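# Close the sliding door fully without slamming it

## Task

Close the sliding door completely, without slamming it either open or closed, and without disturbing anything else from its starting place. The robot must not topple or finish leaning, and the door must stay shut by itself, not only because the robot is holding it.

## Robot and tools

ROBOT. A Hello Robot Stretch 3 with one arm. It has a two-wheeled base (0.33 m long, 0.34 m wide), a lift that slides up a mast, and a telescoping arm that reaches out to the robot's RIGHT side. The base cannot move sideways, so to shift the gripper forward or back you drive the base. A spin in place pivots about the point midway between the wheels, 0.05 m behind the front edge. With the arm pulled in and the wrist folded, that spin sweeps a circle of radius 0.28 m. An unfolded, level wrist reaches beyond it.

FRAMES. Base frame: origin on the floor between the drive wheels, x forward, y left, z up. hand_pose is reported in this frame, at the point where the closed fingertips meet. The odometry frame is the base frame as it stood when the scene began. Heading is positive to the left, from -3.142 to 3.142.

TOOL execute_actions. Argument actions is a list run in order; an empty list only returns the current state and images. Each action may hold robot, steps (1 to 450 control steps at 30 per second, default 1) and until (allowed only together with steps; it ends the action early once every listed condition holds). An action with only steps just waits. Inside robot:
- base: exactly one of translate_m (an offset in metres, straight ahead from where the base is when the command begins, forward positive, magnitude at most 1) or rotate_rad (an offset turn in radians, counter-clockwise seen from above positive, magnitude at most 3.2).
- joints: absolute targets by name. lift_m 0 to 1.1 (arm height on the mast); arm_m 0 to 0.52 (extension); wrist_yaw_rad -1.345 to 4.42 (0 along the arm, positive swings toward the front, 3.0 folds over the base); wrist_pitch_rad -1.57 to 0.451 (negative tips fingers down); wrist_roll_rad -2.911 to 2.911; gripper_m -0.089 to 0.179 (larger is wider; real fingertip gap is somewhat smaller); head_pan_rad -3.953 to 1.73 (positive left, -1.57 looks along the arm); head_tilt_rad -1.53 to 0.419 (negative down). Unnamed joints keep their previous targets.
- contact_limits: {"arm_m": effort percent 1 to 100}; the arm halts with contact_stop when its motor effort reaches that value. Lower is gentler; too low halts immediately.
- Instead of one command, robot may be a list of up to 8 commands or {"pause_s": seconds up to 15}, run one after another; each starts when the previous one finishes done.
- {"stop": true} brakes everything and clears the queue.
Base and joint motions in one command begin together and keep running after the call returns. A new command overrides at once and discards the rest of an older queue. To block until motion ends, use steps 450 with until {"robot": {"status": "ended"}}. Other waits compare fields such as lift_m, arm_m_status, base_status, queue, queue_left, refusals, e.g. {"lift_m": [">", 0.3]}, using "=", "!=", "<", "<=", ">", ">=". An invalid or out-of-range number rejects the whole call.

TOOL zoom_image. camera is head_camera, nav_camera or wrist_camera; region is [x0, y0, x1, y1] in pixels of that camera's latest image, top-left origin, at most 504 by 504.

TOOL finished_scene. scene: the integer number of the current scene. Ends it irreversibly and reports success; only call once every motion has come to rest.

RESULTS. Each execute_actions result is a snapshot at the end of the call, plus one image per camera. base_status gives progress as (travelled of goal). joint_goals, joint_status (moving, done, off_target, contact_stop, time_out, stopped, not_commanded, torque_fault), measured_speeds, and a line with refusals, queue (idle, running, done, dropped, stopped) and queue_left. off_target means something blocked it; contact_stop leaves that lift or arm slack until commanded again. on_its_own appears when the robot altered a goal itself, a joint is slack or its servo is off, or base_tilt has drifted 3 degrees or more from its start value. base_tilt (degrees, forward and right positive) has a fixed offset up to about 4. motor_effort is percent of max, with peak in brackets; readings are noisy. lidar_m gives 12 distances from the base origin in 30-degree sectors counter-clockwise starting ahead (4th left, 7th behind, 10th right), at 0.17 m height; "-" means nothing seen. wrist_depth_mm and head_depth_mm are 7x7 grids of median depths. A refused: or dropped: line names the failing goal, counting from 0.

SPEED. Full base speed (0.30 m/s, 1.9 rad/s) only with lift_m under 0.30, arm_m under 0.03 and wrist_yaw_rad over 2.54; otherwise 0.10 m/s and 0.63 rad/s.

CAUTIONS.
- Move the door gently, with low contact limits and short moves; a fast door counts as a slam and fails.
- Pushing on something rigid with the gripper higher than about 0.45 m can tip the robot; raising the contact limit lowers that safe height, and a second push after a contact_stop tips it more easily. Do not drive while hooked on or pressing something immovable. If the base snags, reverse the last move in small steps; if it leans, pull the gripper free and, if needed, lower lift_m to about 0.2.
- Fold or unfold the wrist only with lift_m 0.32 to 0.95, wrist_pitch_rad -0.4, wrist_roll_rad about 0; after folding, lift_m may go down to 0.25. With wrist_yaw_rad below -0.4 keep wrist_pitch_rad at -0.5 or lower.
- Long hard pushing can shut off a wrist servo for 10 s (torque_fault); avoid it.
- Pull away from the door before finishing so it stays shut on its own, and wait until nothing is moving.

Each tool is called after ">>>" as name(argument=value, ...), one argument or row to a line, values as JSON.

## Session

>>> execute_actions(
  actions=[],
)

Scene clock: 0.00 s.
robot.base_odometry: x=+0.000 y=+0.000 heading=+0.000 (m, m, rad; robot's odometry frame)
robot.turned_by_wheels: +0.000 (rad since the last result)
robot.turned_by_imu: +0.000 (rad since the last result)
robot.base_tilt: forward=-0.6 right=-1.6 (deg)
robot.lidar_m: 1.04 1.29 1.75 1.57 1.11 1.34 1.34 2.06 2.03 1.02 0.79 0.77
robot.head_depth_mm: 2001 2827 2942 2941 2996 2891 2013 / 1990 2995 3103 3175 3161 2872 2014 / 1987 3073 3334 3303 3329 2904 2011 / 1009 1017 1019 1032 1039 1048 1057 / 1017 1029 1042 1053 1060 1076 1090 / 1113 1125 1145 1153 1170 1179 1194 / 1221 1241 1257 1281 1291 1314 1325
robot.base_status: not_commanded
robot.joint_positions: lift_m=+0.490 arm_m=-0.001 wrist_yaw_rad=+3.064 wrist_pitch_rad=-0.550 wrist_roll_rad=-0.020 gripper_m=+0.037 head_pan_rad=+0.012 head_tilt_rad=-0.006
robot.joint_goals: lift_m=+0.490 arm_m=-0.001 wrist_yaw_rad=+3.064 wrist_pitch_rad=-0.550 wrist_roll_rad=-0.020 gripper_m=+0.037 head_pan_rad=+0.012 head_tilt_rad=-0.006
robot.joint_status: lift_m=not_commanded arm_m=not_commanded wrist_yaw_rad=not_commanded wrist_pitch_rad=not_commanded wrist_roll_rad=not_commanded gripper_m=not_commanded head_pan_rad=not_commanded head_tilt_rad=not_commanded
robot.measured_speeds: translate_m=+0.000 rotate_rad=+0.000 lift_m=+0.000 arm_m=+0.000 wrist_yaw_rad=+0.000 wrist_pitch_rad=+0.000 wrist_roll_rad=+0.000 head_pan_rad=+0.000 head_tilt_rad=+0.000
robot: refusals=0 queue=idle queue_left=0
robot.motor_effort: left_wheel=+0 right_wheel=+1 lift_m=+25 arm_m=-1 wrist_yaw_rad=+0 wrist_pitch_rad=+4 wrist_roll_rad=+0 gripper_m=-1 head_pan_rad=-1 head_tilt_rad=+1 (%)
robot.hand_pose: x=-0.0053 y=+0.0610 z=+0.4746 quat_wxyz=(+0.217, +0.680, +0.168, +0.679) (m; robot's base frame)
robot.wrist_depth_mm: 839 - - - - - - / 941 938 - - - - - / - - - - - - - / 892 909 933 937 981 988 - / 777 766 - 814 834 834 822 / 684 685 - 708 732 720 721 / 595 619 - 638 608 635 631
pictures: head_camera (sideways: a quarter turn clockwise sets it upright), nav_camera (sideways: a quarter turn counterclockwise sets it upright), wrist_camera
camera_calibration (this result's frames):
head_camera: T_world_to_cam=[[-0.0489031, -0.00545681, -0.998789, 1.32719], [-0.021452, 0.99976, -0.00441178, 0.00444333], [0.998573, 0.0212103, -0.0490084, 0.0142988], [0, 0, 0, 1]] pos_world=[0.0507204, 0.00249666, 1.3263]
nav_camera: T_world_to_cam=[[-0.0414069, -0.0132893, 0.999054, -1.25373], [0.0266325, -0.999571, -0.0121923, 0.0654476], [0.998787, 0.0261025, 0.041743, -0.105043], [0, 0, 0, 1]] pos_world=[0.0512597, 0.0515002, 1.25773]
wrist_camera: T_world_to_cam=[[0.994588, -0.0926075, 0.0471012, -0.0150592], [-0.0253403, -0.655871, -0.754448, 0.434701], [0.10076, 0.749171, -0.654668, 0.434086], [0, 0, 0, 1]] pos_world=[-0.0177453, -0.0414917, 0.612851]
Images, in order (width x height): head_camera 896x504, nav_camera 672x504, wrist_camera 644x364.

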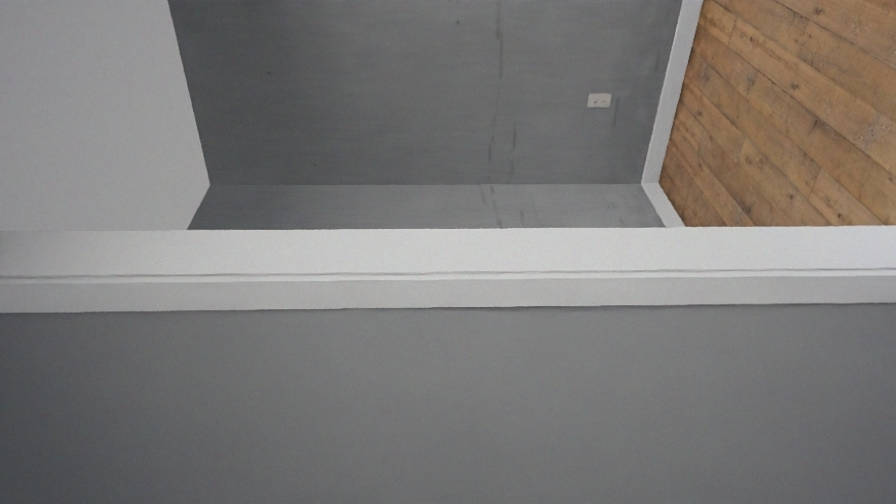

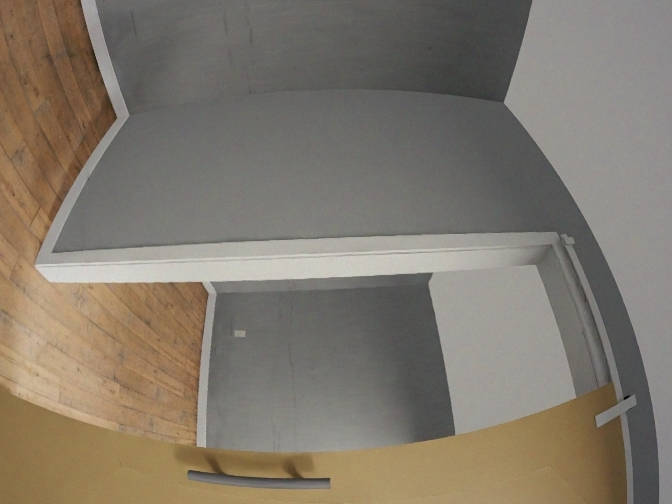

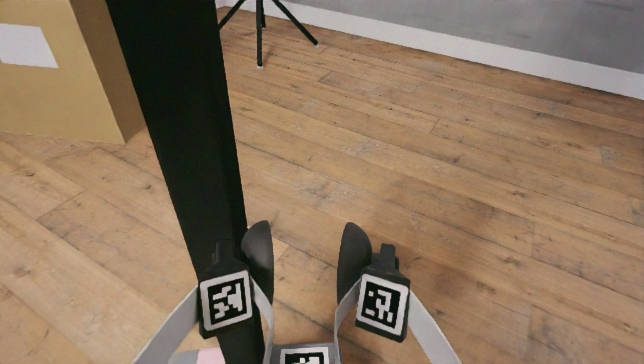

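>>> execute_actions(
  actions=[
    {"robot":[{"base":{"rotate_rad":0.8},"joints":{"lift_m":0.85,"wrist_pitch_rad":-0.4,"head_pan_rad":-1.57,"head_tilt_rad":-0.7}},{"joints":{"wrist_yaw_rad":0,"gripper_m":0.11}},{"joints":{"wrist_pitch_rad":0}}],"steps":450,"until":{"robot":{"status":"ended"}}},
  ],
)

Scene clock: 7.70 s.
robot.base_odometry: x=+0.000 y=+0.000 heading=+0.800 (m, m, rad; robot's odometry frame)
robot.turned_by_wheels: +0.800 (rad since the last result)
robot.turned_by_imu: +0.802 (rad since the last result)
robot.base_tilt: forward=-0.7 right=-1.6 (deg)
robot.lidar_m: 1.75 1.68 1.00 1.01 1.71 2.10 2.02 1.44 0.86 0.77 1.09 1.04
robot.head_depth_mm: 674 764 889 1056 1313 - - / 662 752 869 1005 1274 - - / 653 737 849 1006 1141 - - / 642 725 835 973 1146 1293 1147 / 623 690 819 950 1194 1319 1153 / 610 713 2189 1850 1570 1324 1147 / 2515 2802 2460 1912 1575 1327 1154
robot.base_status: done (rotate_rad +0.7999 of +0.8000)
robot.joint_positions: lift_m=+0.850 arm_m=-0.001 wrist_yaw_rad=+0.002 wrist_pitch_rad=-0.022 wrist_roll_rad=-0.020 gripper_m=+0.110 head_pan_rad=-1.563 head_tilt_rad=-0.691
robot.joint_goals: lift_m=+0.850 arm_m=-0.001 wrist_yaw_rad=+0.000 wrist_pitch_rad=+0.000 wrist_roll_rad=-0.020 gripper_m=+0.110 head_pan_rad=-1.570 head_tilt_rad=-0.700
robot.joint_status: lift_m=done arm_m=not_commanded wrist_yaw_rad=done wrist_pitch_rad=done wrist_roll_rad=not_commanded gripper_m=done head_pan_rad=done head_tilt_rad=done
robot.measured_speeds: translate_m=+0.000 rotate_rad=+0.000 lift_m=+0.000 arm_m=+0.000 wrist_yaw_rad=+0.000 wrist_pitch_rad=+0.000 wrist_roll_rad=+0.000 head_pan_rad=+0.000 head_tilt_rad=+0.000
robot: refusals=0 queue=done queue_left=0
robot.motor_effort: left_wheel=-3(8) right_wheel=+3(7) lift_m=+28(30) arm_m=-1(0) wrist_yaw_rad=-1(0) wrist_pitch_rad=+8(8) wrist_roll_rad=+0(0) gripper_m=+0(80) head_pan_rad=-3(46) head_tilt_rad=-5(37) (%)
robot.hand_pose: x=-0.0210 y=-0.3999 z=+0.9589 quat_wxyz=(+0.714, +0.009, -0.700, -0.007) (m; robot's base frame)
robot.wrist_depth_mm: - - 492 513 541 572 590 / - - 503 531 557 579 616 / - - 516 537 577 599 643 / - - 529 557 589 632 658 / - - 555 563 593 633 673 / - - 558 593 609 668 694 / - - 577 612 639 697 726
pictures: head_camera (sideways: a quarter turn clockwise sets it upright), nav_camera (sideways: a quarter turn counterclockwise sets it upright), wrist_camera
camera_calibration (this result's frames):
head_camera: T_world_to_cam=[[-0.0101729, 0.670126, -0.742178, 0.992064], [0.999831, 0.0181699, 0.00270133, -0.0110478], [0.0152955, -0.742025, -0.670198, 0.828683], [0, 0, 0, 1]] pos_world=[0.00846302, -0.0497039, 1.2917]
nav_camera: T_world_to_cam=[[-0.00805857, -0.600359, 0.79969, -0.993549], [-0.999754, -0.0116696, -0.0188355, 0.0803428], [0.0206401, -0.799645, -0.600118, 0.736296], [0, 0, 0, 1]] pos_world=[0.0571193, -0.0067733, 1.23791]
wrist_camera: T_world_to_cam=[[-0.998848, 0.0348334, 0.0330058, -0.042304], [-0.0259831, 0.185668, -0.982269, 1.05235], [-0.0403438, -0.981995, -0.184549, -0.0480412], [0, 0, 0, 1]] pos_world=[-0.01685, -0.241091, 1.02622]
Images, in order (width x height): head_camera 896x504, nav_camera 672x504, wrist_camera 644x364.

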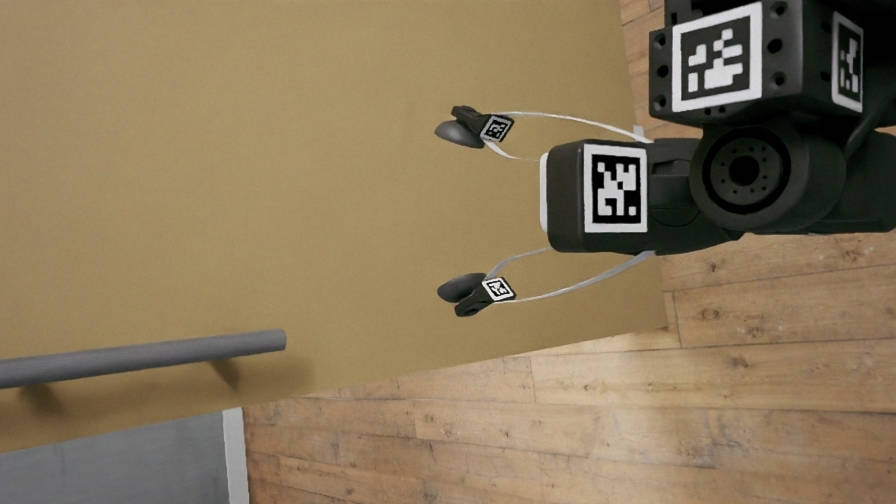

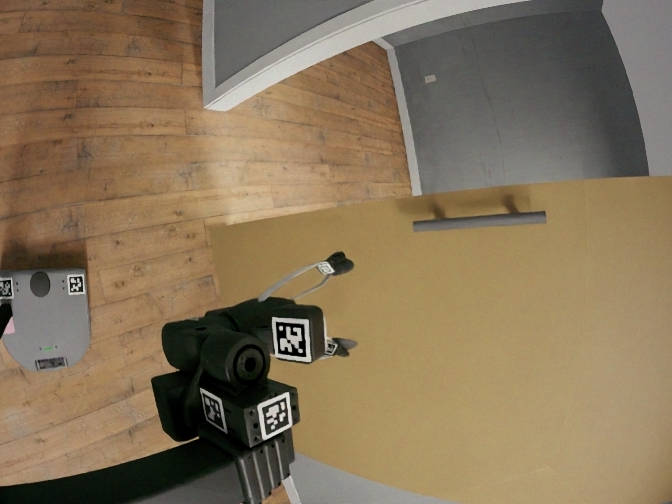

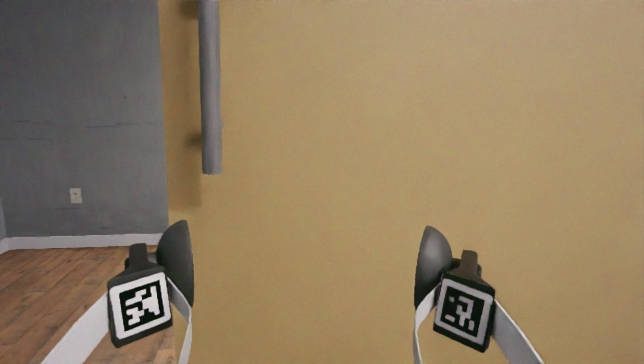

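>>> execute_actions(
  actions=[
    {"robot":{"base":{"rotate_rad":0.19},"joints":{"lift_m":0.93,"arm_m":0.2}},"steps":450,"until":{"robot":{"status":"ended"}}},
  ],
)

Scene clock: 10.47 s.
robot.base_odometry: x=+0.000 y=+0.000 heading=+0.990 (m, m, rad; robot's odometry frame)
robot.turned_by_wheels: +0.190 (rad since the last result)
robot.turned_by_imu: +0.190 (rad since the last result)
robot.base_tilt: forward=-0.6 right=-1.5 (deg)
robot.lidar_m: 1.75 1.57 0.99 1.24 1.77 2.09 2.02 1.07 0.80 0.78 1.04 1.21
robot.head_depth_mm: 630 705 - 1016 1172 1313 1140 / 627 700 - 1019 1172 1323 1134 / 620 700 - 1024 1186 1316 1145 / 624 704 882 1026 1275 1318 1146 / 2599 2937 2453 1918 1570 1325 1147 / 2606 2960 2468 1913 1571 1327 1150 / 2631 2970 2474 1910 1572 1328 1151
robot.base_status: done (rotate_rad +0.1899 of +0.1900)
robot.joint_positions: lift_m=+0.930 arm_m=+0.200 wrist_yaw_rad=+0.000 wrist_pitch_rad=-0.020 wrist_roll_rad=-0.020 gripper_m=+0.110 head_pan_rad=-1.563 head_tilt_rad=-0.691
robot.joint_goals: lift_m=+0.930 arm_m=+0.200 wrist_yaw_rad=+0.000 wrist_pitch_rad=+0.000 wrist_roll_rad=-0.020 gripper_m=+0.110 head_pan_rad=-1.570 head_tilt_rad=-0.700
robot.joint_status: lift_m=done arm_m=done wrist_yaw_rad=done wrist_pitch_rad=done wrist_roll_rad=not_commanded gripper_m=done head_pan_rad=done head_tilt_rad=done
robot.measured_speeds: translate_m=+0.000 rotate_rad=+0.000 lift_m=+0.000 arm_m=+0.000 wrist_yaw_rad=+0.000 wrist_pitch_rad=+0.000 wrist_roll_rad=+0.000 head_pan_rad=+0.000 head_tilt_rad=+0.000
robot: refusals=0 queue=done queue_left=0
robot.motor_effort: left_wheel=-3(10) right_wheel=+3(7) lift_m=+29(28) arm_m=+3(2) wrist_yaw_rad=+0(1) wrist_pitch_rad=+7(8) wrist_roll_rad=+0(1) gripper_m=+0(0) head_pan_rad=-3(3) head_tilt_rad=-4(4) (%)
robot.hand_pose: x=-0.0214 y=-0.6003 z=+1.0394 quat_wxyz=(+0.714, +0.007, -0.700, -0.007) (m; robot's base frame)
robot.wrist_depth_mm: - - - 305 308 308 307 / - - - 316 316 316 314 / - - - 325 325 322 326 / - - - 333 337 334 331 / - - - 342 344 342 340 / - - - 351 351 351 351 / - - - 364 364 362 361
pictures: head_camera (sideways: a quarter turn clockwise sets it upright), nav_camera (sideways: a quarter turn counterclockwise sets it upright), wrist_camera
camera_calibration (this result's frames):
head_camera: T_world_to_cam=[[-0.0100292, 0.670261, -0.742057, 0.991907], [0.999835, 0.0179534, 0.00270318, -0.0110502], [0.0151343, -0.741908, -0.670331, 0.828857], [0, 0, 0, 1]] pos_world=[0.00845227, -0.0497025, 1.29169]
nav_camera: T_world_to_cam=[[-0.00818714, -0.600501, 0.799582, -0.993408], [-0.999757, -0.0114502, -0.0188361, 0.0803437], [0.0204665, -0.799542, -0.600262, 0.736484], [0, 0, 0, 1]] pos_world=[0.0571177, -0.00677283, 1.23791]
wrist_camera: T_world_to_cam=[[-0.998795, 0.0363899, 0.0329369, -0.0373523], [-0.0257048, 0.183858, -0.982617, 1.16789], [-0.041813, -0.982279, -0.182701, -0.232179], [0, 0, 0, 1]] pos_world=[-0.016995, -0.441431, 1.1064]
Images, in order (width x height): head_camera 896x504, nav_camera 672x504, wrist_camera 644x364.

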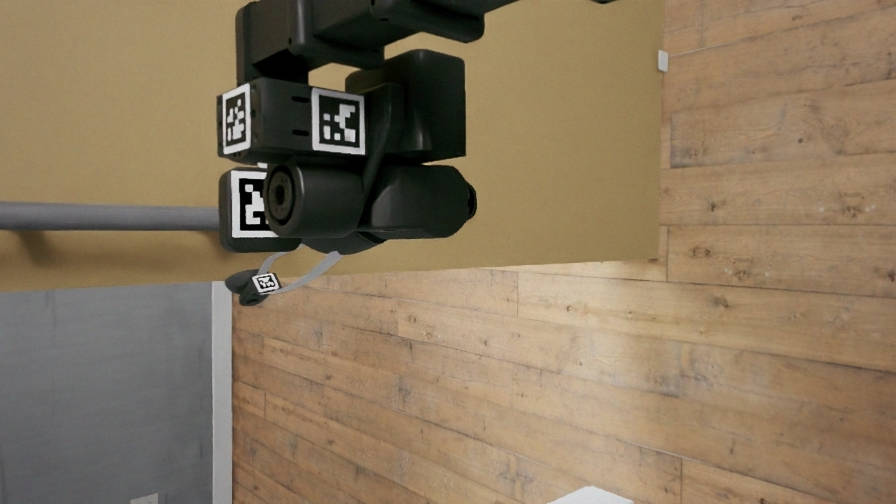

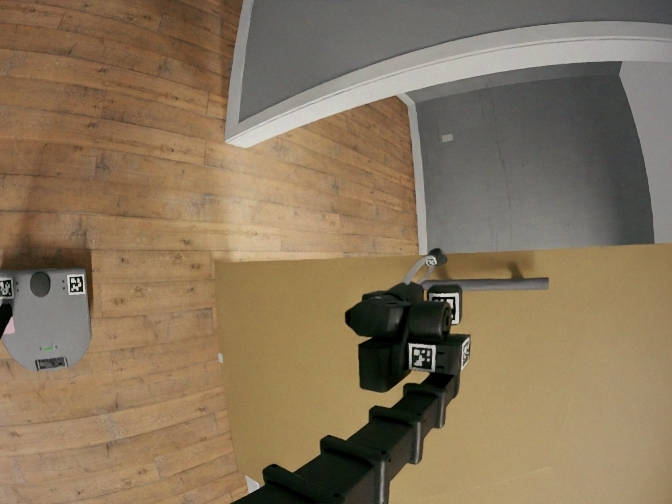

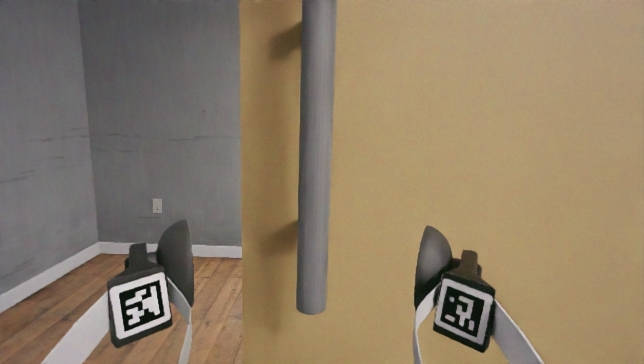

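>>> execute_actions(
  actions=[
    {"robot":[{"joints":{"arm_m":0.34,"head_tilt_rad":0.35}},{"base":{"translate_m":0.4}}],"steps":450,"until":{"robot":{"status":"ended"}}},
  ],
)

Scene clock: 17.70 s.
robot.base_odometry: x=+0.220 y=+0.334 heading=+0.989 (m, m, rad; robot's odometry frame)
robot.turned_by_wheels: -0.001 (rad since the last result)
robot.turned_by_imu: -0.260 (rad since the last result)
robot.base_tilt: forward=-0.6 right=-1.7 (deg)
robot.lidar_m: 1.35 1.35 1.32 0.94 1.07 1.58 2.42 1.39 0.83 0.77 0.81 0.92
robot.head_depth_mm: 1077 923 857 805 752 709 672 / 975 898 834 779 735 693 643 / 946 879 820 769 726 689 655 / 971 1625 2250 3143 2964 2827 2673 / 938 1617 2254 3019 2879 2723 2605 / 923 1618 2259 2958 2804 2676 2536 / 904 1637 2222 2902 2725 2610 2483
robot.base_status: done (translate_m +0.4000 of +0.4000)
robot.joint_positions: lift_m=+0.930 arm_m=+0.340 wrist_yaw_rad=-0.239 wrist_pitch_rad=-0.016 wrist_roll_rad=-0.022 gripper_m=+0.110 head_pan_rad=-1.565 head_tilt_rad=+0.335
robot.joint_goals: lift_m=+0.930 arm_m=+0.340 wrist_yaw_rad=-0.194 wrist_pitch_rad=+0.000 wrist_roll_rad=-0.022 gripper_m=+0.110 head_pan_rad=-1.570 head_tilt_rad=+0.350
robot.joint_status: lift_m=done arm_m=done wrist_yaw_rad=done wrist_pitch_rad=done wrist_roll_rad=not_commanded gripper_m=done head_pan_rad=done head_tilt_rad=done
robot.measured_speeds: translate_m=+0.000 rotate_rad=+0.000 lift_m=+0.000 arm_m=+0.000 wrist_yaw_rad=+0.000 wrist_pitch_rad=+0.000 wrist_roll_rad=+0.000 head_pan_rad=+0.000 head_tilt_rad=+0.000
robot: refusals=0 queue=done queue_left=0
robot.on_its_own: wrist_yaw_rad is held at -0.194, not at your +0.000, by its stall guard, which is still easing
robot.motor_effort: left_wheel=-15(77) right_wheel=+17(40) lift_m=+27(28) arm_m=-2(2) wrist_yaw_rad=+28(53) wrist_pitch_rad=+6(8) wrist_roll_rad=+1(1) gripper_m=-9(16) head_pan_rad=-3(3) head_tilt_rad=+7(44) (%)
robot.hand_pose: x=-0.0821 y=-0.7335 z=+1.0405 quat_wxyz=(+0.709, -0.078, -0.695, -0.091) (m; robot's base frame)
robot.wrist_depth_mm: - - 188 183 199 250 304 / - - 194 188 154 260 319 / - - 200 194 154 270 334 / - - 206 199 154 280 351 / - - 213 205 157 296 369 / - - 207 209 163 331 394 / - - - 220 167 306 426
pictures: head_camera (sideways: a quarter turn clockwise sets it upright), nav_camera (sideways: a quarter turn counterclockwise sets it upright), wrist_camera
camera_calibration (this result's frames):
head_camera: T_world_to_cam=[[-0.00326359, -0.287282, -0.957841, 1.27404], [0.999885, 0.0132607, -0.00738408, 0.0020854], [0.0148229, -0.957754, 0.287205, -0.417467], [0, 0, 0, 1]] pos_world=[0.00826086, -0.0338508, 1.34024]
nav_camera: T_world_to_cam=[[-0.0148966, 0.372602, 0.927872, -1.16165], [-0.999698, -0.0236877, -0.0065376, 0.0643506], [0.0195432, -0.927689, 0.372842, -0.530216], [0, 0, 0, 1]] pos_world=[0.0573886, -0.0575185, 1.27597]
wrist_camera: T_world_to_cam=[[-0.961536, 0.272473, 0.0347456, 0.0811633], [0.015878, 0.181419, -0.983278, 1.19422], [-0.27422, -0.944905, -0.178768, -0.361107], [0, 0, 0, 1]] pos_world=[-0.0399432, -0.579981, 1.10688]
Images, in order (width x height): head_camera 896x504, nav_camera 672x504, wrist_camera 644x364.

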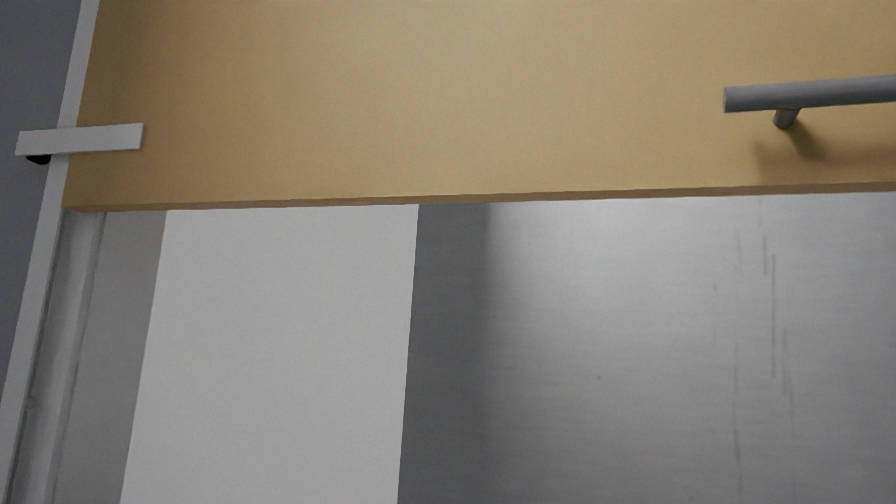

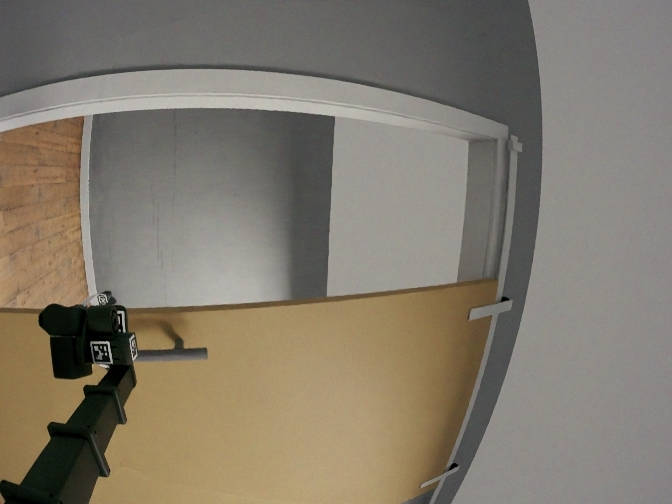

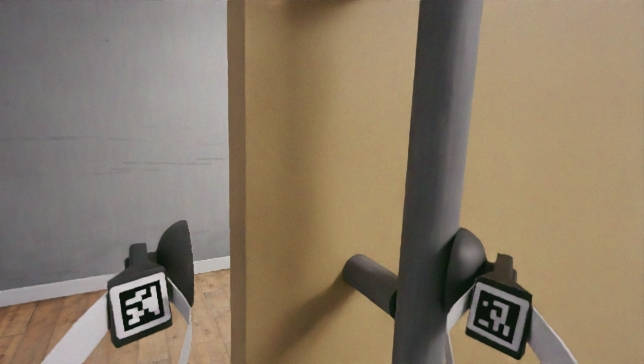

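>>> execute_actions(
  actions=[
    {"robot":[{"base":{"translate_m":-0.04}},{"joints":{"arm_m":0.0,"head_tilt_rad":-0.6,"head_pan_rad":-0.7}},{"base":{"rotate_rad":0.83},"joints":{"wrist_yaw_rad":1.57,"gripper_m":0.06}},{"base":{"translate_m":-0.72}},{"base":{"rotate_rad":-0.57}}],"steps":450,"until":{"robot":{"status":"ended"}}},
    {"steps":300,"until":{"robot":{"status":"ended"}}},
  ],
)

Scene clock: 35.83 s.
robot.base_odometry: x=+0.375 y=-0.397 heading=+1.250 (m, m, rad; robot's odometry frame)
robot.turned_by_wheels: +0.261 (rad since the last result)
robot.turned_by_imu: +0.258 (rad since the last result)
robot.base_tilt: forward=-0.7 right=-1.6 (deg)
robot.lidar_m: 1.67 2.04 1.50 1.70 2.24 1.84 1.35 0.45 0.34 0.33 0.34 0.48
robot.head_depth_mm: 299 323 352 387 430 476 - / 327 356 393 438 493 550 - / 362 391 445 498 572 687 890 / 390 365 484 531 1556 1336 1146 / 1942 2163 2358 1224 1371 1372 1193 / 784 857 950 1096 1392 1369 1203 / 753 896 1128 1495 1661 1405 1204
robot.base_status: done (rotate_rad -0.5699 of -0.5700)
robot.joint_positions: lift_m=+0.930 arm_m=+0.000 wrist_yaw_rad=+1.569 wrist_pitch_rad=-0.016 wrist_roll_rad=-0.022 gripper_m=+0.060 head_pan_rad=-0.707 head_tilt_rad=-0.593
robot.joint_goals: lift_m=+0.930 arm_m=+0.000 wrist_yaw_rad=+1.570 wrist_pitch_rad=+0.000 wrist_roll_rad=-0.022 gripper_m=+0.060 head_pan_rad=-0.700 head_tilt_rad=-0.600
robot.joint_status: lift_m=done arm_m=done wrist_yaw_rad=done wrist_pitch_rad=done wrist_roll_rad=not_commanded gripper_m=done head_pan_rad=done head_tilt_rad=done
robot.measured_speeds: translate_m=+0.000 rotate_rad=+0.000 lift_m=+0.000 arm_m=+0.000 wrist_yaw_rad=+0.000 wrist_pitch_rad=+0.000 wrist_roll_rad=+0.000 head_pan_rad=+0.000 head_tilt_rad=+0.000
robot: refusals=0 queue=done queue_left=0
robot.motor_effort: left_wheel=+3(19) right_wheel=-1(18) lift_m=+27(27) arm_m=-5(4) wrist_yaw_rad=+1(29) wrist_pitch_rad=+6(6) wrist_roll_rad=+1(1) gripper_m=+0(81) head_pan_rad=+3(43) head_tilt_rad=-4(41) (%)
robot.hand_pose: x=+0.2345 y=-0.1459 z=+1.0403 quat_wxyz=(+0.510, +0.498, -0.491, +0.501) (m; robot's base frame)
robot.wrist_depth_mm: - - - - 976 238 225 / - - - - 942 291 234 / - - - - 919 288 234 / - - - - 932 287 233 / - - - - 836 258 229 / - - - - 845 268 228 / - - - - - 298 228
pictures: head_camera (sideways: a quarter turn clockwise sets it upright), nav_camera (sideways: a quarter turn counterclockwise sets it upright), wrist_camera
camera_calibration (this result's frames):
head_camera: T_world_to_cam=[[-0.454638, 0.38195, -0.804623, 1.07617], [0.641505, 0.767117, 0.00167563, -0.00752693], [0.61788, -0.515408, -0.593783, 0.725605], [0, 0, 0, 1]] pos_world=[0.0457598, -0.0312874, 1.29678]
nav_camera: T_world_to_cam=[[0.385948, -0.346525, 0.854964, -1.06802], [-0.64513, -0.763852, -0.0183718, 0.0775784], [0.659432, -0.544473, -0.518361, 0.626033], [0, 0, 0, 1]] pos_world=[0.0494221, 0.0300202, 1.23906]
wrist_camera: T_world_to_cam=[[-0.0388506, -0.998639, 0.0348036, -0.176398], [-0.180485, -0.0272441, -0.9832, 1.09799], [0.98281, -0.0444795, -0.179181, 0.11803], [0, 0, 0, 1]] pos_world=[0.075317, -0.140994, 1.10684]
Images, in order (width x height): head_camera 896x504, nav_camera 672x504, wrist_camera 644x364.

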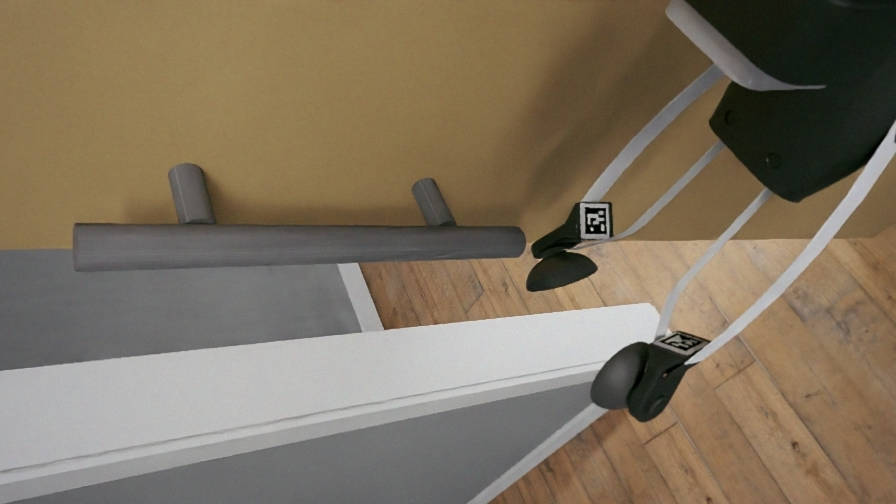

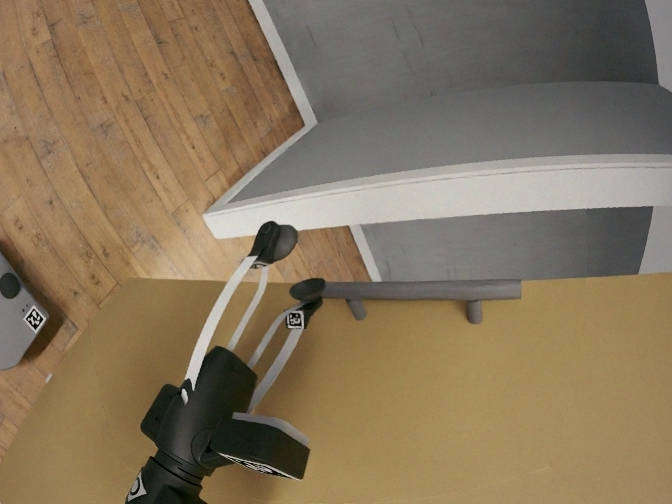

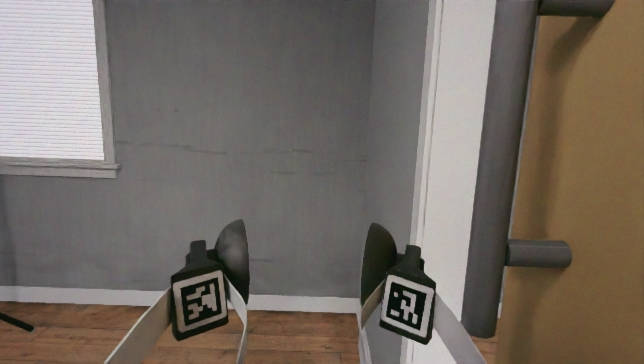

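>>> execute_actions(
  actions=[
    {"robot":[{"joints":{"arm_m":0.115,"lift_m":1.0}},{"base":{"translate_m":0.04}}],"steps":450,"until":{"robot":{"status":"ended"}}},
  ],
)

Scene clock: 39.27 s.
robot.base_odometry: x=+0.388 y=-0.359 heading=+1.250 (m, m, rad; robot's odometry frame)
robot.turned_by_wheels: +0.000 (rad since the last result)
robot.turned_by_imu: -0.081 (rad since the last result)
robot.base_tilt: forward=-0.8 right=-1.9 (deg)
robot.lidar_m: 1.25 2.01 1.49 1.68 1.71 1.91 1.82 0.49 0.35 0.33 0.34 0.44
robot.head_depth_mm: 288 310 339 373 424 474 546 / 310 339 370 419 474 544 642 / 339 372 417 474 544 640 779 / 364 350 396 453 642 801 1030 / 2041 2244 2509 2184 1644 1407 1195 / 1889 1983 970 1074 1226 1379 1199 / 741 806 914 1172 1572 1420 1200
robot.base_status: done (translate_m +0.0400 of +0.0400)
robot.joint_positions: lift_m=+1.000 arm_m=+0.114 wrist_yaw_rad=+1.575 wrist_pitch_rad=-0.017 wrist_roll_rad=-0.022 gripper_m=+0.060 head_pan_rad=-0.707 head_tilt_rad=-0.593
robot.joint_goals: lift_m=+1.000 arm_m=+0.115 wrist_yaw_rad=+1.570 wrist_pitch_rad=+0.000 wrist_roll_rad=-0.022 gripper_m=+0.060 head_pan_rad=-0.700 head_tilt_rad=-0.600
robot.joint_status: lift_m=done arm_m=done wrist_yaw_rad=done wrist_pitch_rad=done wrist_roll_rad=not_commanded gripper_m=done head_pan_rad=done head_tilt_rad=done
robot.measured_speeds: translate_m=+0.000 rotate_rad=+0.000 lift_m=+0.000 arm_m=+0.000 wrist_yaw_rad=+0.000 wrist_pitch_rad=+0.000 wrist_roll_rad=+0.000 head_pan_rad=+0.000 head_tilt_rad=+0.000
robot: refusals=0 queue=done queue_left=0
robot.motor_effort: left_wheel=+1(7) right_wheel=+2(3) lift_m=+26(28) arm_m=+14(20) wrist_yaw_rad=-3(20) wrist_pitch_rad=+6(6) wrist_roll_rad=+1(1) gripper_m=+0(1) head_pan_rad=+3(3) head_tilt_rad=-4(4) (%)
robot.hand_pose: x=+0.2344 y=-0.2578 z=+1.1103 quat_wxyz=(+0.509, +0.500, -0.489, +0.502) (m; robot's base frame)
robot.wrist_depth_mm: - - - 736 217 119 82 / - - - 235 214 119 82 / - - - 794 212 118 82 / - - - 796 210 117 81 / - - - 840 186 116 81 / - - - 848 161 116 81 / - - - 261 227 115 80
pictures: head_camera (sideways: a quarter turn clockwise sets it upright), nav_camera (sideways: a quarter turn counterclockwise sets it upright), wrist_camera
camera_calibration (this result's frames):
head_camera: T_world_to_cam=[[-0.454785, 0.382074, -0.804481, 1.07599], [0.641503, 0.767119, 0.00167815, -0.0075302], [0.617773, -0.515314, -0.593976, 0.725857], [0, 0, 0, 1]] pos_world=[0.045759, -0.0312865, 1.29677]
nav_camera: T_world_to_cam=[[0.386105, -0.346658, 0.85484, -1.06786], [-0.645132, -0.763851, -0.0183732, 0.0775802], [0.659339, -0.54439, -0.518566, 0.626301], [0, 0, 0, 1]] pos_world=[0.0494106, 0.0300301, 1.23905]
wrist_camera: T_world_to_cam=[[-0.032798, -0.998857, 0.0347833, -0.292035], [-0.180868, -0.0282958, -0.9831, 1.16339], [0.98296, -0.038535, -0.179733, 0.127708], [0, 0, 0, 1]] pos_world=[0.0753107, -0.25386, 1.17685]
Images, in order (width x height): head_camera 896x504, nav_camera 672x504, wrist_camera 644x364.

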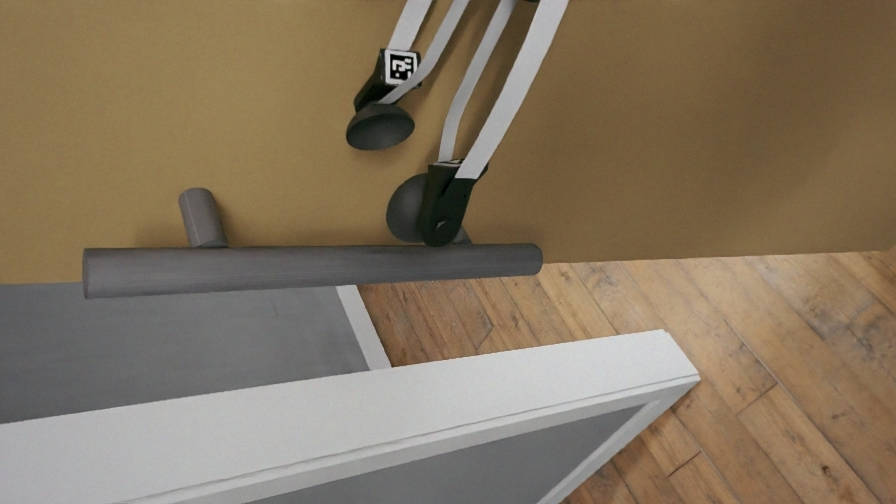

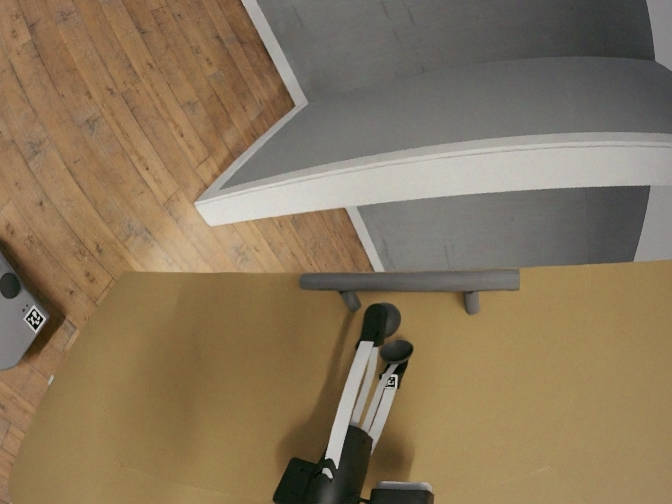

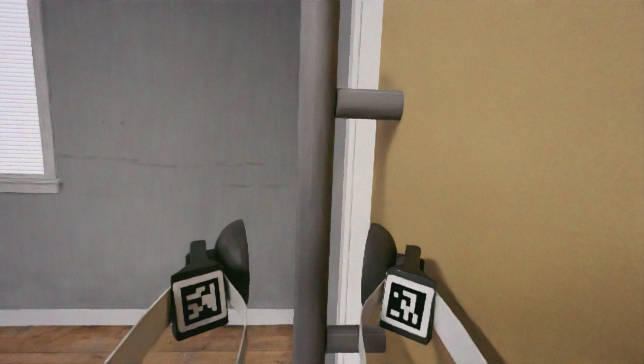

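>>> execute_actions(
  actions=[
    {"robot":[{"base":{"rotate_rad":0.08},"joints":{"arm_m":0.085,"wrist_yaw_rad":1.45}},{"base":{"translate_m":0.03}}],"steps":450,"until":{"robot":{"status":"ended"}}},
  ],
)

Scene clock: 43.83 s.
robot.base_odometry: x=+0.395 y=-0.330 heading=+1.330 (m, m, rad; robot's odometry frame)
robot.turned_by_wheels: +0.080 (rad since the last result)
robot.turned_by_imu: +0.057 (rad since the last result)
robot.base_tilt: forward=-0.7 right=-1.6 (deg)
robot.lidar_m: 1.53 2.01 1.48 1.71 2.23 1.91 1.47 0.46 0.34 0.33 0.34 0.47
robot.head_depth_mm: 294 317 346 384 433 480 550 / 320 347 382 433 491 560 656 / 342 323 371 452 554 668 815 / 2071 2327 2553 2084 1692 1398 1197 / 1939 2137 2318 1138 1280 1371 1197 / 741 810 897 1040 1350 1401 1199 / 711 843 1055 1384 1656 1404 1198
robot.base_status: done (translate_m +0.0300 of +0.0300)
robot.joint_positions: lift_m=+1.000 arm_m=+0.085 wrist_yaw_rad=+1.451 wrist_pitch_rad=-0.017 wrist_roll_rad=-0.022 gripper_m=+0.060 head_pan_rad=-0.707 head_tilt_rad=-0.593
robot.joint_goals: lift_m=+1.000 arm_m=+0.085 wrist_yaw_rad=+1.450 wrist_pitch_rad=+0.000 wrist_roll_rad=-0.022 gripper_m=+0.060 head_pan_rad=-0.700 head_tilt_rad=-0.600
robot.joint_status: lift_m=done arm_m=done wrist_yaw_rad=done wrist_pitch_rad=done wrist_roll_rad=not_commanded gripper_m=done head_pan_rad=done head_tilt_rad=done
robot.measured_speeds: translate_m=+0.000 rotate_rad=+0.000 lift_m=+0.000 arm_m=+0.000 wrist_yaw_rad=+0.000 wrist_pitch_rad=+0.000 wrist_roll_rad=+0.000 head_pan_rad=+0.000 head_tilt_rad=+0.000
robot: refusals=0 queue=done queue_left=0
robot.motor_effort: left_wheel=-2(11) right_wheel=+2(13) lift_m=+26(25) arm_m=-5(15) wrist_yaw_rad=+0(12) wrist_pitch_rad=+6(6) wrist_roll_rad=+1(0) gripper_m=+0(4) head_pan_rad=+4(3) head_tilt_rad=-3(3) (%)
robot.hand_pose: x=+0.2326 y=-0.2609 z=+1.1102 quat_wxyz=(+0.539, +0.469, -0.519, +0.470) (m; robot's base frame)
robot.wrist_depth_mm: - - - 187 215 129 92 / - - - 191 194 129 92 / - - - 747 199 129 92 / - - - 750 212 128 92 / - - - 768 193 128 92 / - - - 800 172 128 92 / - - - 223 229 128 92
pictures: head_camera (sideways: a quarter turn clockwise sets it upright), nav_camera (sideways: a quarter turn counterclockwise sets it upright), wrist_camera
camera_calibration (this result's frames):
head_camera: T_world_to_cam=[[-0.454993, 0.382225, -0.804292, 1.07574], [0.641478, 0.76714, 0.00168149, -0.00753438], [0.617647, -0.51517, -0.594232, 0.72619], [0, 0, 0, 1]] pos_world=[0.0457588, -0.0312842, 1.29675]
nav_camera: T_world_to_cam=[[0.386323, -0.346821, 0.854675, -1.06765], [-0.64511, -0.763868, -0.018375, 0.0775823], [0.659232, -0.544261, -0.518838, 0.626655], [0, 0, 0, 1]] pos_world=[0.0493944, 0.0300445, 1.23905]
wrist_camera: T_world_to_cam=[[-0.155704, -0.987191, 0.0347902, -0.263554], [-0.183155, -0.00575694, -0.983067, 1.1693], [0.970675, -0.15944, -0.179912, 0.100906], [0, 0, 0, 1]] pos_world=[0.07518, -0.237358, 1.17683]
Images, in order (width x height): head_camera 896x504, nav_camera 672x504, wrist_camera 644x364.

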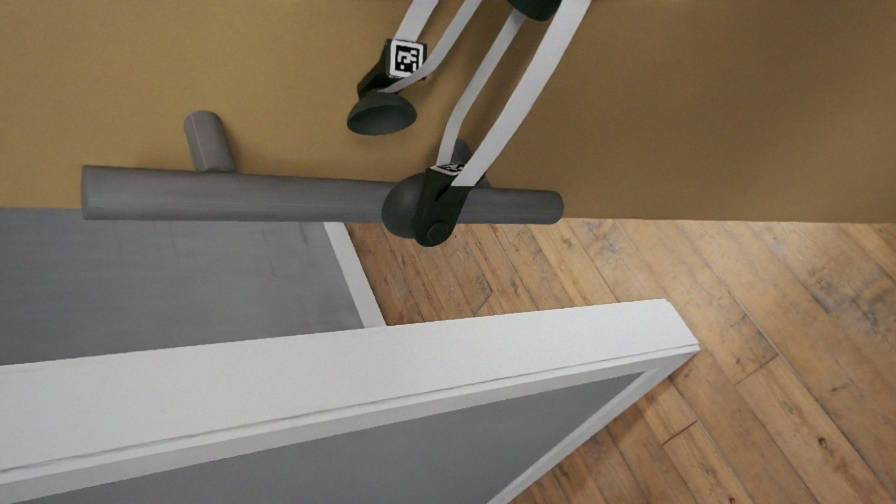

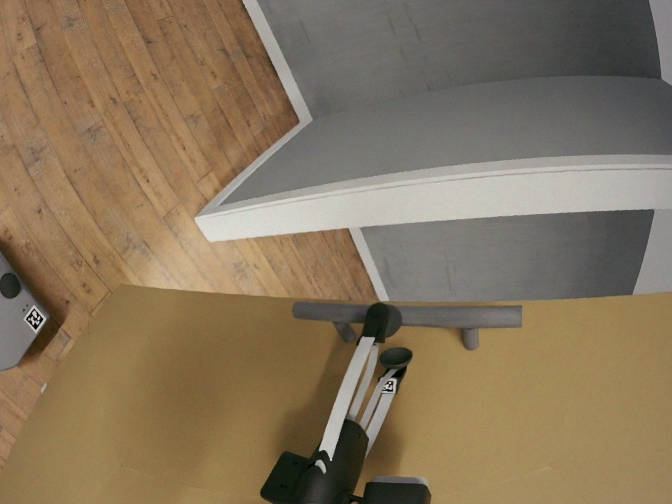

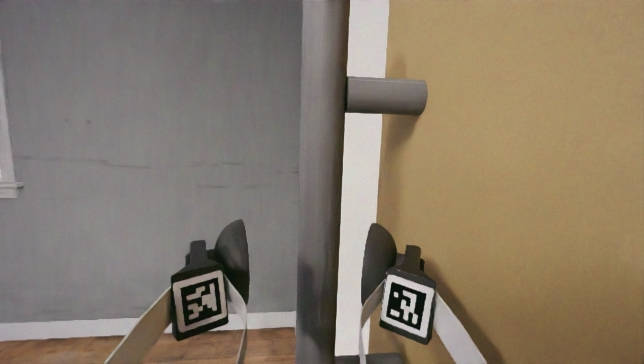

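>>> execute_actions(
  actions=[
    {"robot":[{"base":{"translate_m":0.045},"joints":{"head_tilt_rad":0.3,"head_pan_rad":-0.9}},{"joints":{"gripper_m":-0.04}},{"base":{"translate_m":0.2}}],"steps":450,"until":{"robot":{"status":"ended"}}},
  ],
)

Scene clock: 50.47 s.
robot.base_odometry: x=+0.454 y=-0.092 heading=+1.329 (m, m, rad; robot's odometry frame)
robot.turned_by_wheels: +0.000 (rad since the last result)
robot.turned_by_imu: -0.007 (rad since the last result)
robot.base_tilt: forward=-0.7 right=-1.7 (deg)
robot.lidar_m: 1.50 1.75 1.40 1.39 2.23 2.16 1.50 0.46 0.34 0.33 0.34 0.68
robot.head_depth_mm: 347 333 319 307 296 287 282 / 379 362 346 331 318 306 296 / 417 396 377 360 345 331 316 / 464 438 416 395 376 360 337 / 1246 1659 2333 2306 2193 2079 2039 / 771 739 709 681 656 632 610 / 830 766 685 642 612 584 559
robot.base_status: done (translate_m +0.2000 of +0.2000)
robot.joint_positions: lift_m=+1.000 arm_m=+0.085 wrist_yaw_rad=+1.431 wrist_pitch_rad=-0.017 wrist_roll_rad=-0.022 gripper_m=-0.036 head_pan_rad=-0.893 head_tilt_rad=+0.283
robot.joint_goals: lift_m=+1.000 arm_m=+0.085 wrist_yaw_rad=+1.450 wrist_pitch_rad=+0.000 wrist_roll_rad=-0.022 gripper_m=-0.037 head_pan_rad=-0.900 head_tilt_rad=+0.300
robot.joint_status: lift_m=done arm_m=done wrist_yaw_rad=done wrist_pitch_rad=done wrist_roll_rad=not_commanded gripper_m=done head_pan_rad=done head_tilt_rad=done
robot.measured_speeds: translate_m=+0.000 rotate_rad=+0.000 lift_m=+0.000 arm_m=+0.000 wrist_yaw_rad=+0.000 wrist_pitch_rad=+0.000 wrist_roll_rad=+0.000 head_pan_rad=+0.000 head_tilt_rad=+0.000
robot: refusals=0 queue=done queue_left=0
robot.motor_effort: left_wheel=-5(8) right_wheel=+8(25) lift_m=+25(26) arm_m=-5(4) wrist_yaw_rad=+12(15) wrist_pitch_rad=+6(7) wrist_roll_rad=+1(1) gripper_m=-21(98) head_pan_rad=-3(17) head_tilt_rad=+8(45) (%)
robot.hand_pose: x=+0.2319 y=-0.2660 z=+1.1102 quat_wxyz=(+0.544, +0.463, -0.523, +0.464) (m; robot's base frame)
robot.wrist_depth_mm: - - - 140 190 118 85 / - - - 143 151 118 85 / - - - 147 175 117 85 / - - - 151 189 118 85 / - - - 153 189 117 85 / - - - 156 174 118 85 / - - - 166 197 117 85
pictures: head_camera (sideways: a quarter turn clockwise sets it upright), nav_camera (sideways: a quarter turn counterclockwise sets it upright), wrist_camera
camera_calibration (this result's frames):
head_camera: T_world_to_cam=[[0.145386, -0.188416, -0.971268, 1.29055], [0.773953, 0.633205, -0.00698427, 0.0029426], [0.616328, -0.750701, 0.237884, -0.356908], [0, 0, 0, 1]] pos_world=[0.0300668, -0.0266347, 1.33839]
nav_camera: T_world_to_cam=[[-0.213609, 0.24498, 0.945704, -1.18359], [-0.767769, -0.640683, -0.0074521, 0.0641259], [0.604071, -0.727674, 0.324944, -0.471401], [0, 0, 0, 1]] pos_world=[0.0811678, -0.0119851, 1.27298]
wrist_camera: T_world_to_cam=[[-0.175782, -0.983814, 0.0348016, -0.263219], [-0.183499, -0.00198697, -0.983018, 1.17011], [0.967176, -0.179183, -0.180179, 0.0965888], [0, 0, 0, 1]] pos_world=[0.0750257, -0.239327, 1.1768]
Images, in order (width x height): head_camera 896x504, nav_camera 672x504, wrist_camera 644x364.

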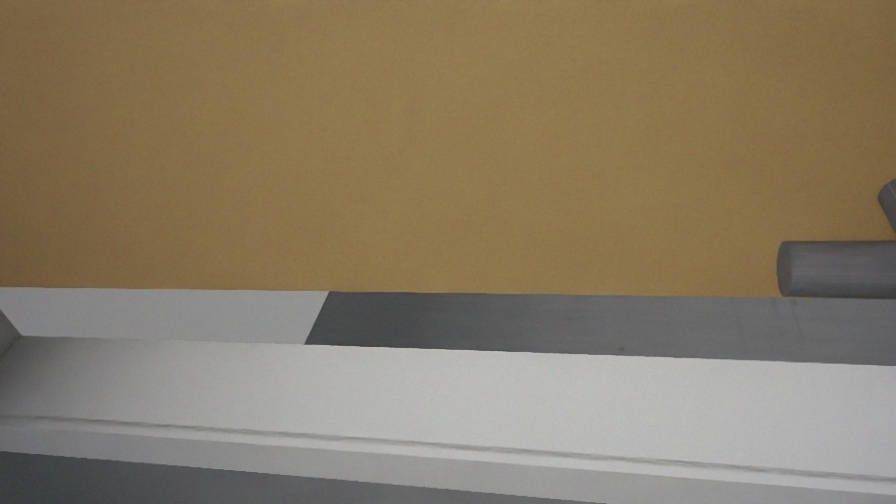

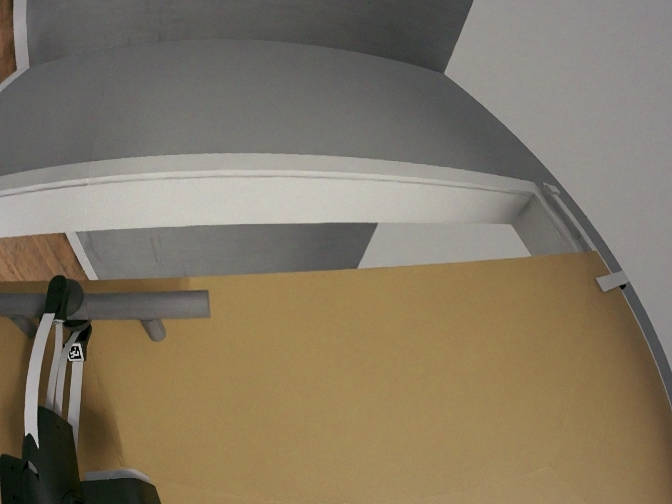

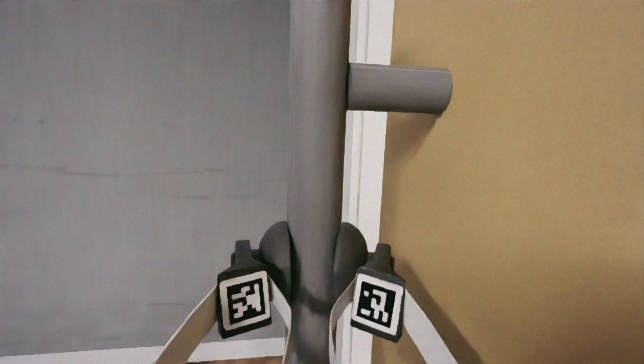

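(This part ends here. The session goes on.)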